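## Task

Cell paused; log: M06 at nest N2 was delidded with its lid sent to LP2, M09 at N3 with its lid to LP1, and N06 at N1 with its lid to LP4; then a dispenser error aborted the run; auto-recovery then moved the lid at LP1 onto N2 and the lid at LP4 onto N3, and a watchdog stopped it. Using only this log to tell the unlabelled lids apart, seat every plate's own lid fully down on it, keep each plate at its starting nest, then press CONTINUE. If the log disagrees with what you see, press CALL instead, with every plate and lid back as it was at the start. Pressing RETRY, CONTINUE or SKIP while holding labware, or while any plate at a nest is not sitting down in it or any lid there is not resting down on a plate, fails the job. Nothing may count on the robot to stay in place: release, move away, and finish clear (resting against the panel housing, the CALL key or the needed key still counts as clear).

## Robot and tools

Robot: one FANUC CRX arm with a Robotiq 2F-140 two-finger gripper and a wrist camera. There is only one arm, so every command carries a single row. Cameras: cam_high (672x504), cam_low (672x504), cam_wrist (616x616, fisheye).

Frames. Results report the hand in the scene frame: origin on the table top under the arm base, +z up, +x forward toward the operator panel, +y to the left when looking along +x. end_effector_position (metres) is the point between the closed finger pads; end_effector_quat_wxyz is its orientation. The gripper's own axes: fingers point along its +z, and they open and close along its y. Closed fingertips extend about 33 mm past the reported point (9 mm when fully open), and closing pushes the tips about 24 mm further out, so leave room above surfaces.

The row. Every motion uses a row of 9 numbers, each in [-1, 1]: dx, dy, dz, rx, ry, rz, position, force_limit, speed. The first six are an offset, not a pose: a displacement in the gripper's own axes, counted from the hand pose shown in the most recent result (or, before any such result, and for later calls in the same reply, from where the hand is when the action starts). 1.0 equals 0.6 m for dx, dy, dz and 180 degrees for the rotation vector rx, ry, rz. All zeros therefore pulls the hand back to that measured pose; it is not a pause. The last three are absolute gripper settings: position +1 = fully open (140 mm), about -0.8 = pads touching, -1 = close until blocked; force_limit -1/0/+1 ≈ 14/60/107 N; speed -1/0/+1 ≈ 30/140/250 mm/s of gap change.

Tools.
- execute_actions {actions, pictures}: actions is a list with zero or one item. Empty list: just read the state. {rows: [[9 numbers], ...], steps: n}: up to 15 rows and 15 steps of 1/30 s; each row is used for one step, the last row repeats to fill the steps (default 15). Every row is measured from the same base pose, not from the previous row. {steps: n} alone (max 300): wait until n steps have passed since the last result, reply time included. pictures toggles the images.
- move {target, speed}: target is one 9-number row as above; the hand follows a straight path toward it, lasting 0.5 to 10 s, at up to speed m/s (0.002 to 0.5, default 0.25; turning up to twice that in rad/s). Finger values are sent at the start. It does not slow for obstacles and can overshoot speed near a straight arm. The result adds a move: line (done, off_target, moving, held, fault) plus limits such as paced (pose clipped) or held (steps blocked by the clearance check), and the distance left to the target.
- wait {seconds}: 0 to 10 s, nothing new sent.
- zoom_image {camera, region [x0,y0,x1,y1]}: enlarge up to 504x504 px of a camera's latest image.
- read_manual {section}: licence texts only.
- finished_scene {scene}: ends the current scene (give its number); irreversible, and reports success.

Limits per control step: the commanded pose is clipped to within 70 mm and 16 degrees of the measured pose; position wins over orientation if both cannot be met. After an action the arm only continues to the last clipped pose, so read the result and send the remainder. Reported position can be off, more at long reach.

Result lines: state with the hand pose, joint positions, position_measured (counts: 3 open, 230 pads met), object_status (0 moving, 1 blocked while opening, 2 blocked while closing = a grip, 3 reached target or pads met), Hand target, flange force (includes held weight; noisy), HELD markers and pose unreachable lines (clearance check altered or blocked the command), MOTOR HOT and fault lines.

Gripping: send position -1 and confirm object_status 2. To squeeze harder, raise force_limit and nudge position (e.g. -1 to -0.98).

Hazards. The arm is stiff: commanding even a few millimetres past contact with something firm can trip a stop. A 150 N outside force or a joint torque at its load limit (147 N m for the three big joints, 36.8 N m for the wrist joints, held weight included) halts the arm for 10 s and drops the rest of the call; pressing continues until you move away. Approach contacts slowly. Holding loads heats motors; an over-temperature fault brakes the arm. Never knock labware off the table; avoid drops, slips and slams.

Panel: straight ahead at +x. Keys left to right as you face it: RETRY (white), CONTINUE (green), SKIP (yellow), CALL (blue). Press by pushing until the key latches. The first three are go keys and end the job when pressed; after CALL the job ends once you stop. A wrong or premature go key is usually worse than none. Deck labels mark nests (N) and lid parks (LP) in no fixed order; find them in the images. Order of work: check the scene against the log, move lids (release each fully seated), open and withdraw, then press the right key.

Each tool is called after "Request:" as name([rows], argument=value, ...), one row to a line, values as JSON.

## Session

Request:
execute_actions(actions=[])

Scene clock: 0.00 s of 9600.00 s.
end_effector_position=(+0.8724, +0.4897, +0.1900) position_measured=3 object_status=3 end_effector_quat_wxyz=(-0.236, +0.878, -0.416, -0.006)
Joint positions: [ 0.233  0.601  0.956 -1.322 -1.159  0.645]
Joint velocities: [-0.     0.001 -0.     0.     0.    -0.001]
Flange force (N, the push that the arm receives, along the gripper's own x y z axes): no reading
Hand target: +0.872, +0.490, +0.190; -0.236, +0.878, -0.416, -0.006

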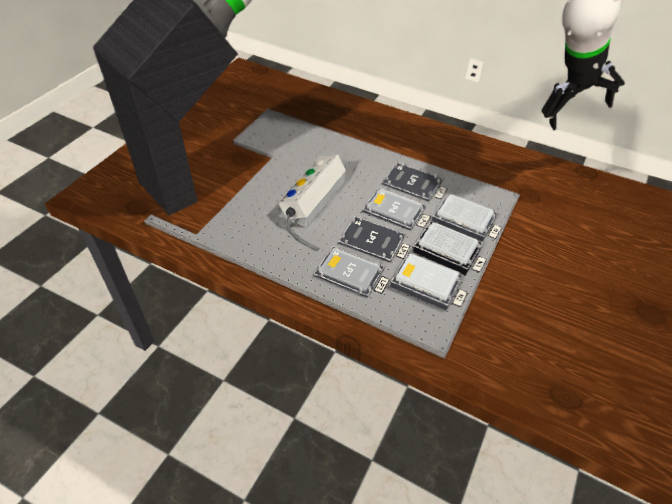

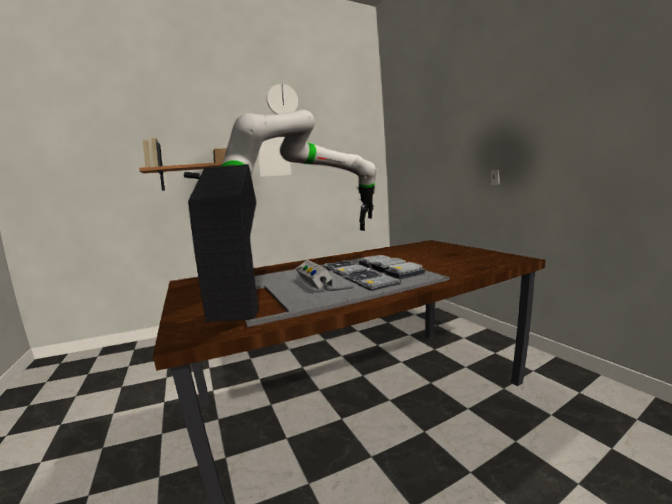

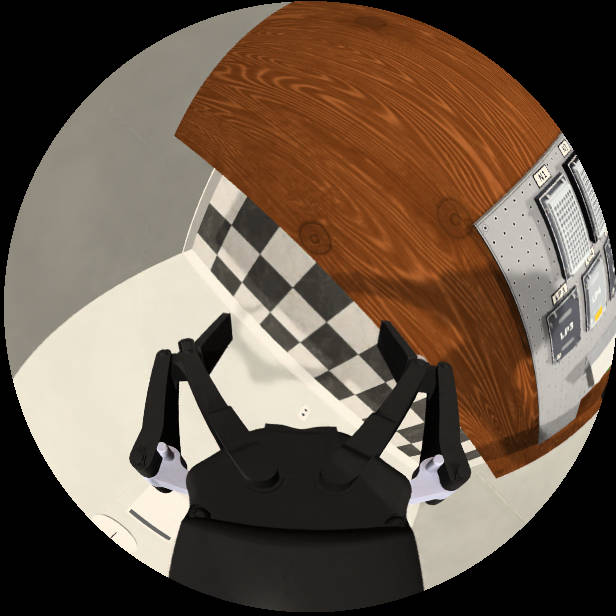

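Request:
zoom_image(camera="cam_high", region=[260, 140, 530, 340])

Region (260, 140, 530, 340) of cam_high's 672x504 image, scaled by 1.867, with more detail than that image has; it fills the top 373 rows of this view, and the rest is white.

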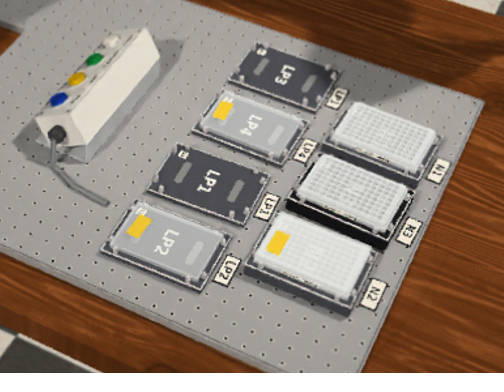

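Request:
move(target=[-0.06,0.96,-0.61,-0.157,0.004,-0.277,-1,0,0])

Scene clock: 7.17 s of 9600.00 s.
end_effector_position=(+0.3598, +0.0493, +0.2855) position_measured=233 object_status=3 end_effector_quat_wxyz=(+0.000, +1.000, +0.001, +0.001)
Joint positions: [-0.262  0.076 -0.533 -1.09  -1.295  2.504]
Joint velocities: [-0.    -0.001 -0.    -0.001 -0.002  0.001]
Flange force (N, the push that the arm receives, along the gripper's own x y z axes): [-0.5 3.3 -1.4]
Hand target: +0.360, +0.049, +0.286; -0.000, +1.000, +0.001, +0.001
Off the commanded pose: 0.002 m, 0 deg.
After step 90, 0.97 s passed at rest.
move: done

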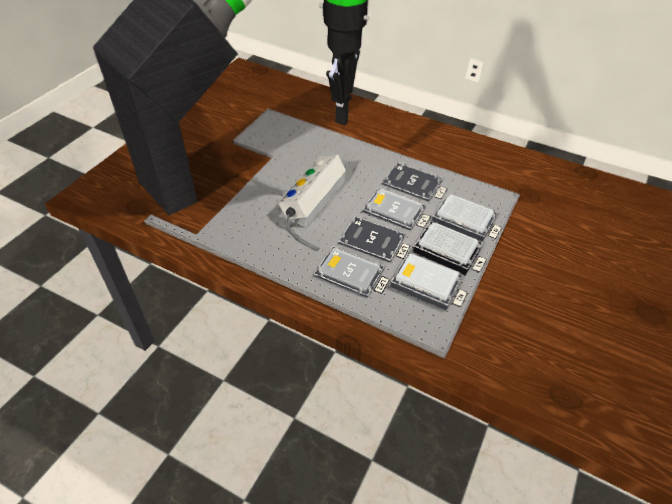

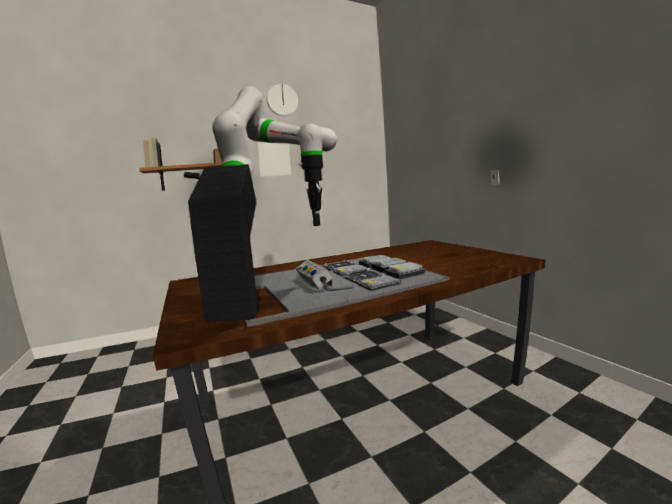

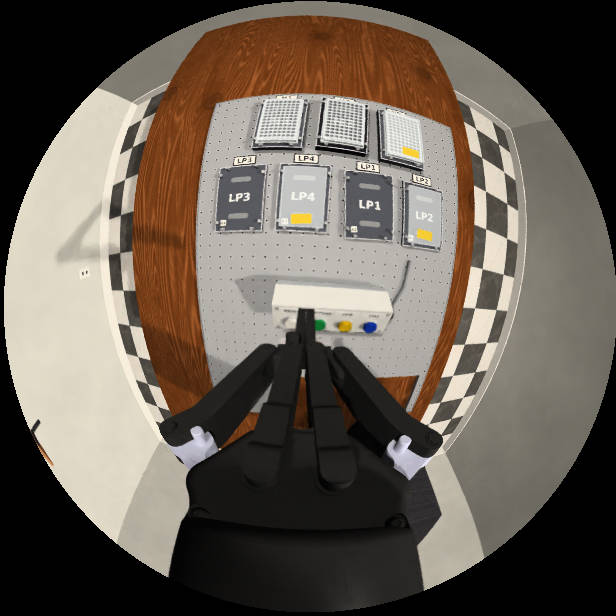

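Request:
move(target=[-0.16,0.2,0.2,0,0,0,-1,0,0])

Scene clock: 10.33 s of 9600.00 s.
end_effector_position=(+0.2655, -0.0715, +0.1655) position_measured=233 object_status=3 end_effector_quat_wxyz=(-0.000, +1.000, +0.001, +0.002)
Joint positions: [-0.277  0.646 -0.579 -1.322 -1.076  3.13 ]
Joint velocities: [-0.     0.002  0.    -0.    -0.001  0.001]
Flange force (N, the push that the arm receives, along the gripper's own x y z axes): [-3.5 1.8 -2.6]
Hand target: +0.266, -0.072, +0.165; -0.000, +1.000, +0.001, +0.002
Off the commanded pose: 0.001 m, 0 deg.
move: done

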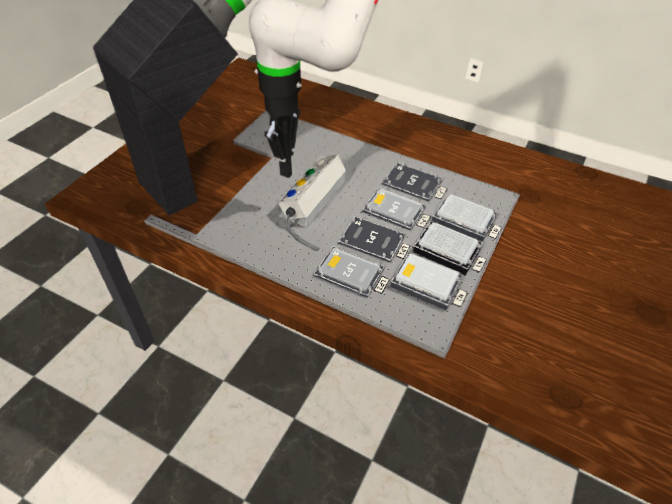

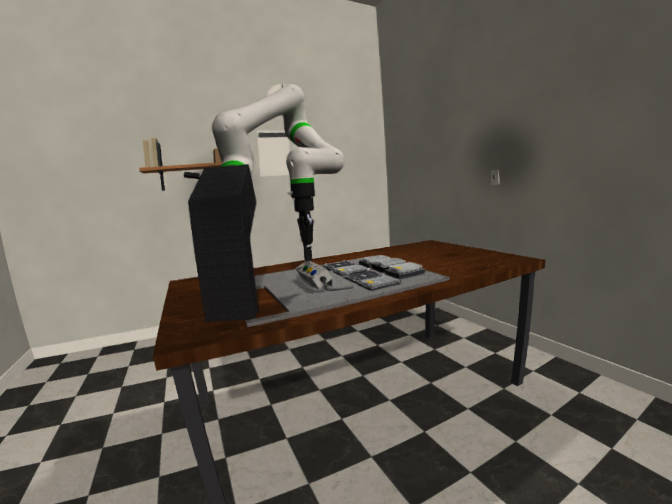

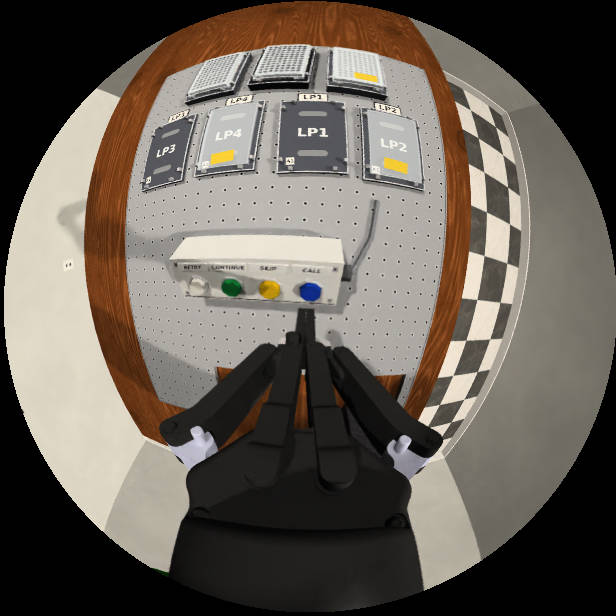

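Request:
move(target=[-0.03,0.008,0.075,0,0.1,0,-1,0,0], speed=0.1)

Request:
zoom_image(camera="cam_low", region=[260, 220, 360, 300])

Scene clock: 14.27 s of 9600.00 s.
end_effector_position=(+0.2483, -0.0770, +0.1207) position_measured=233 object_status=3 end_effector_quat_wxyz=(-0.000, +0.987, +0.001, +0.159)
Joint positions: [-0.474  1.05  -0.693 -1.714 -1.183  3.858]
Joint velocities: [-0.    -0.    -0.    -0.001 -0.001  0.002]
Flange force (N, the push that the arm receives, along the gripper's own x y z axes): [-2.2 -0.7 -5.1]
Hand target: +0.248, -0.077, +0.121; -0.000, +0.987, +0.001, +0.159
Off the commanded pose: 0.001 m, 0 deg.
move: done

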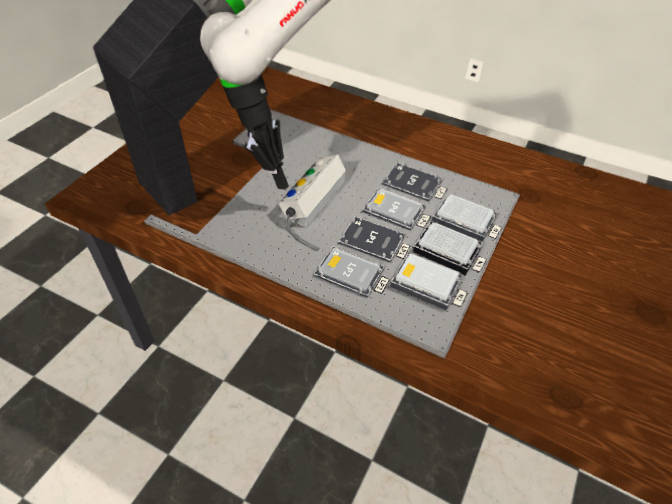

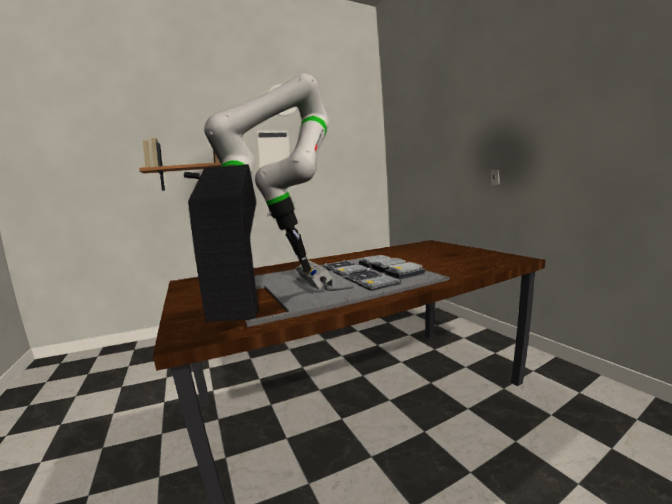

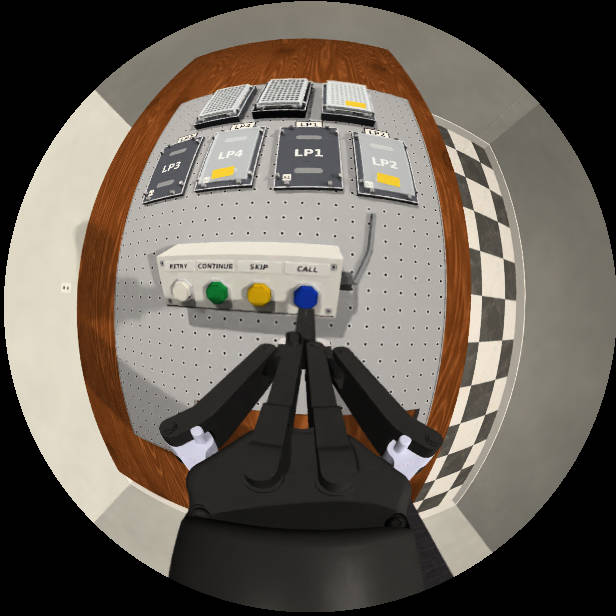

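Region (260, 220, 360, 300) of cam_low's 672x504 image, scaled by 5.040, with more detail than that image has; it fills the top 403 rows of this view, and the rest is white.

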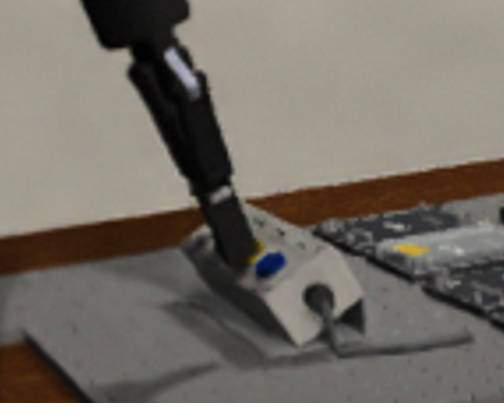

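Wrist roll is near its limit; small steps.

Request:
move(target=[0.022,0,0.012,0,0,0,-1,0,0], speed=0.02)

Request:
move(target=[0.003,0,0.01,0,0,0,-1,0,0], speed=0.01)

Request:
zoom_image(camera="cam_low", region=[260, 220, 360, 300])

Scene clock: 16.73 s of 9600.00 s.
end_effector_position=(+0.2630, -0.0769, +0.1180) position_measured=233 object_status=3 end_effector_quat_wxyz=(-0.000, +0.987, +0.001, +0.159)
Joint positions: [-0.436  1.014 -0.679 -1.731 -1.181  3.804]
Joint velocities: [ 0.    -0.001  0.    -0.001  0.001 -0.001]
Flange force (N, the push that the arm receives, along the gripper's own x y z axes): [0.1 -1.7 -4.3]
Hand target: +0.263, -0.077, +0.118; -0.000, +0.987, +0.001, +0.159
Off the commanded pose: 0.000 m, 0 deg.
move: done

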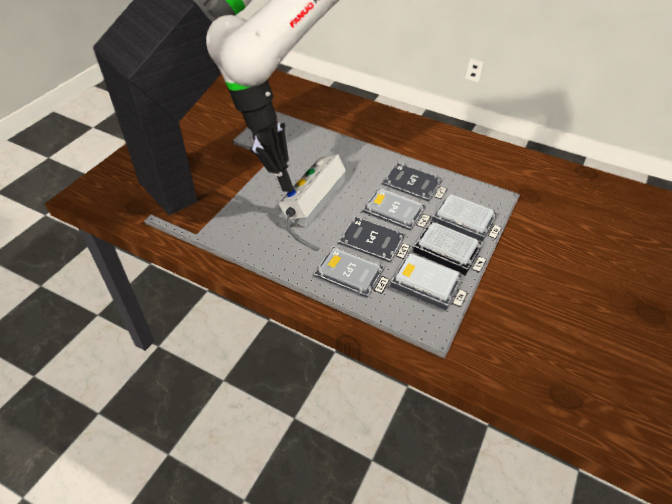

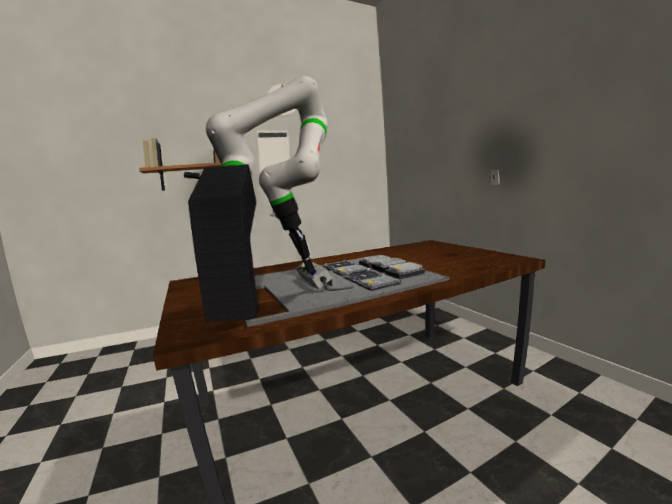

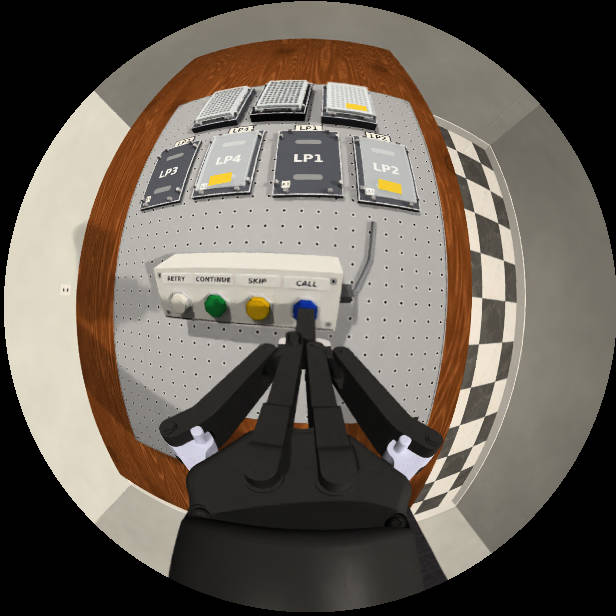

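Scene clock: 17.57 s of 9600.00 s.
end_effector_position=(+0.2666, -0.0769, +0.1128) position_measured=233 object_status=3 end_effector_quat_wxyz=(-0.000, +0.987, +0.001, +0.159)
Joint positions: [-0.416  1.016 -0.673 -1.749 -1.183  3.799]
Joint velocities: [-0.     0.     0.    -0.001 -0.001  0.   ]
Flange force (N, the push that the arm receives, along the gripper's own x y z axes): [-6.2 0.5 -10.4]
Hand target: +0.267, -0.077, +0.113; -0.000, +0.987, +0.001, +0.159
Off the commanded pose: 0.000 m, 0 deg.
move: done

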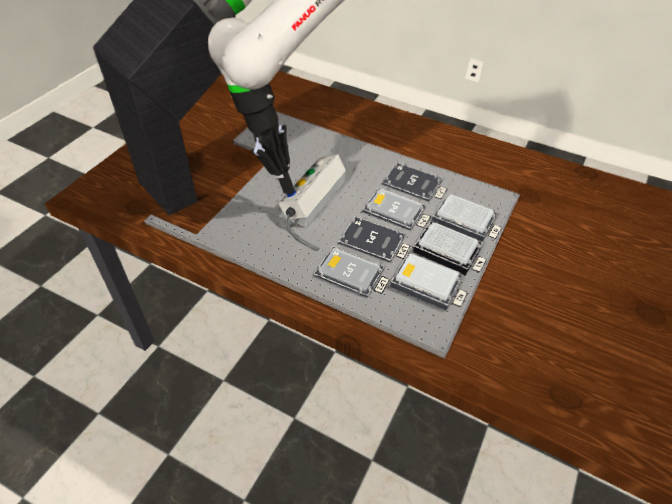

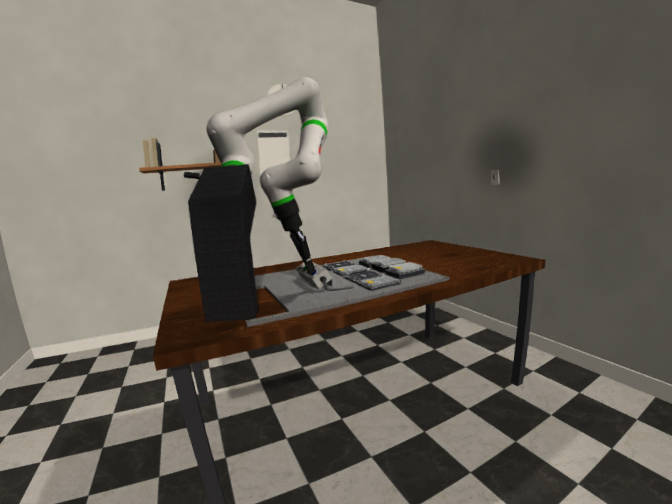

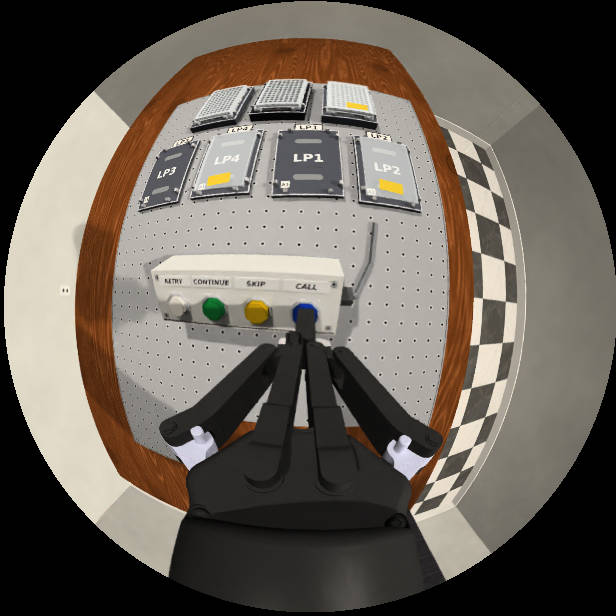

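Region (260, 220, 360, 300) of cam_low's 672x504 image, scaled by 5.040, with more detail than that image has; it fills the top 403 rows of this view, and the rest is white.

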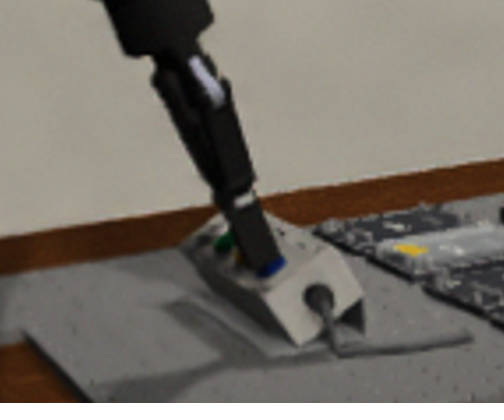

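Request:
move(target=[0.001,0,0.0035,0,0,0,-1,0,0], speed=0.005)

Scene clock: 18.93 s of 9600.00 s.
end_effector_position=(+0.2678, -0.0769, +0.1110) position_measured=233 object_status=3 end_effector_quat_wxyz=(-0.000, +0.987, +0.001, +0.159)
Joint positions: [-0.41   1.016 -0.671 -1.755 -1.184  3.797]
Joint velocities: [ 0.     0.    -0.     0.    -0.001  0.001]
Flange force (N, the push that the arm receives, along the gripper's own x y z axes): [-4.2 1.1 -13.8]
Hand target: +0.268, -0.077, +0.111; -0.000, +0.987, +0.001, +0.159
Off the commanded pose: 0.000 m, 0 deg.
move: done

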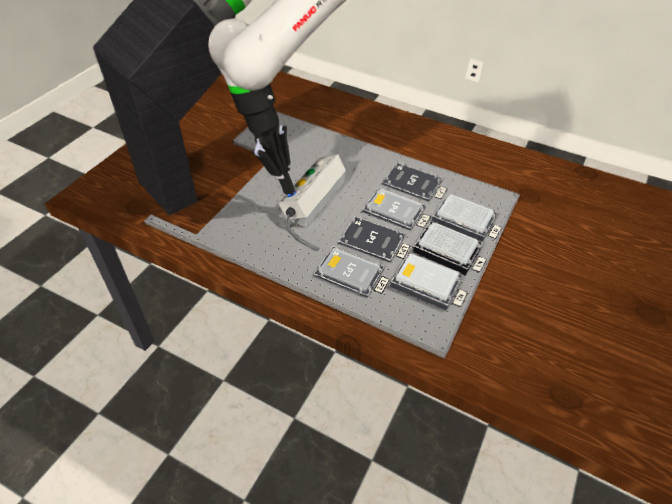

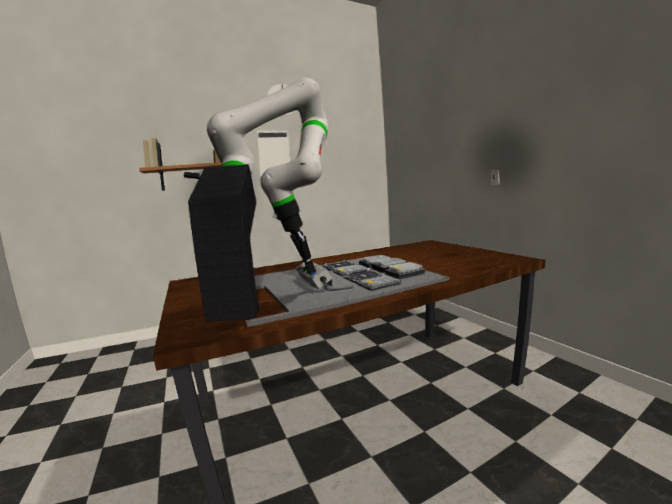

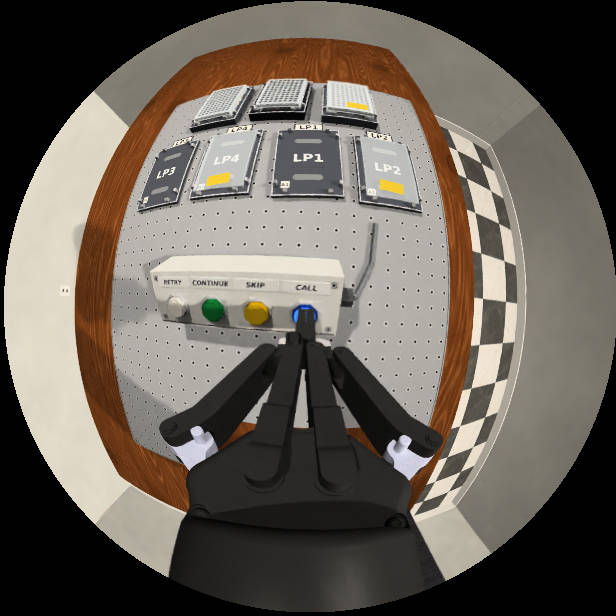

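Lit.

Request:
move(target=[-0.01,0,-0.04,0,0,0,-1,0,0], speed=0.05)

Scene clock: 20.60 s of 9600.00 s.
end_effector_position=(+0.2546, -0.0769, +0.1319) position_measured=233 object_status=3 end_effector_quat_wxyz=(-0.000, +0.987, +0.001, +0.159)
Joint positions: [-0.489  1.003 -0.695 -1.682 -1.176  3.811]
Joint velocities: [-0.001 -0.    -0.     0.001 -0.001  0.   ]
Flange force (N, the push that the arm receives, along the gripper's own x y z axes): [-3.5 0.4 -3.9]
Hand target: +0.255, -0.077, +0.132; -0.000, +0.987, +0.001, +0.159
Off the commanded pose: 0.000 m, 0 deg.
move: done

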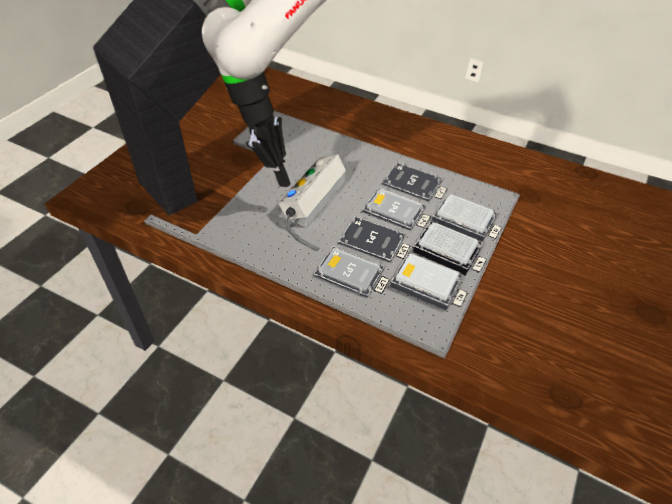

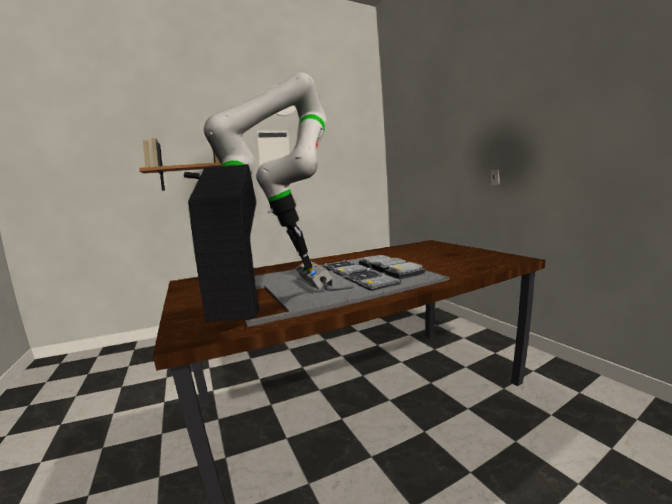

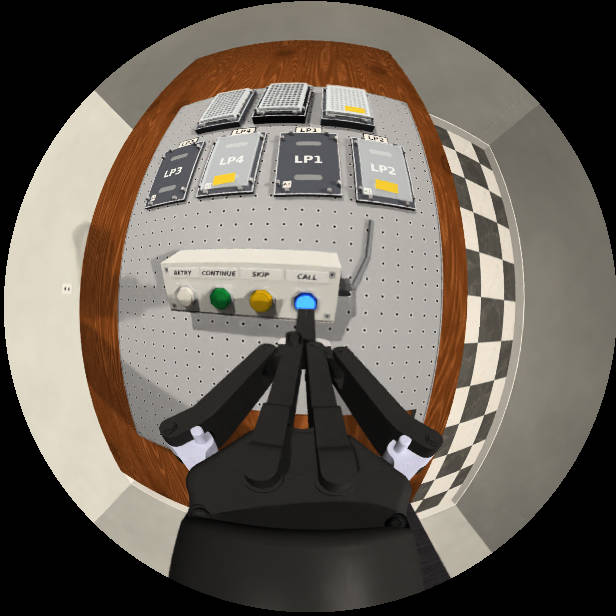

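Request:
finished_scene(scene=1)

The scene is finished: the task was done.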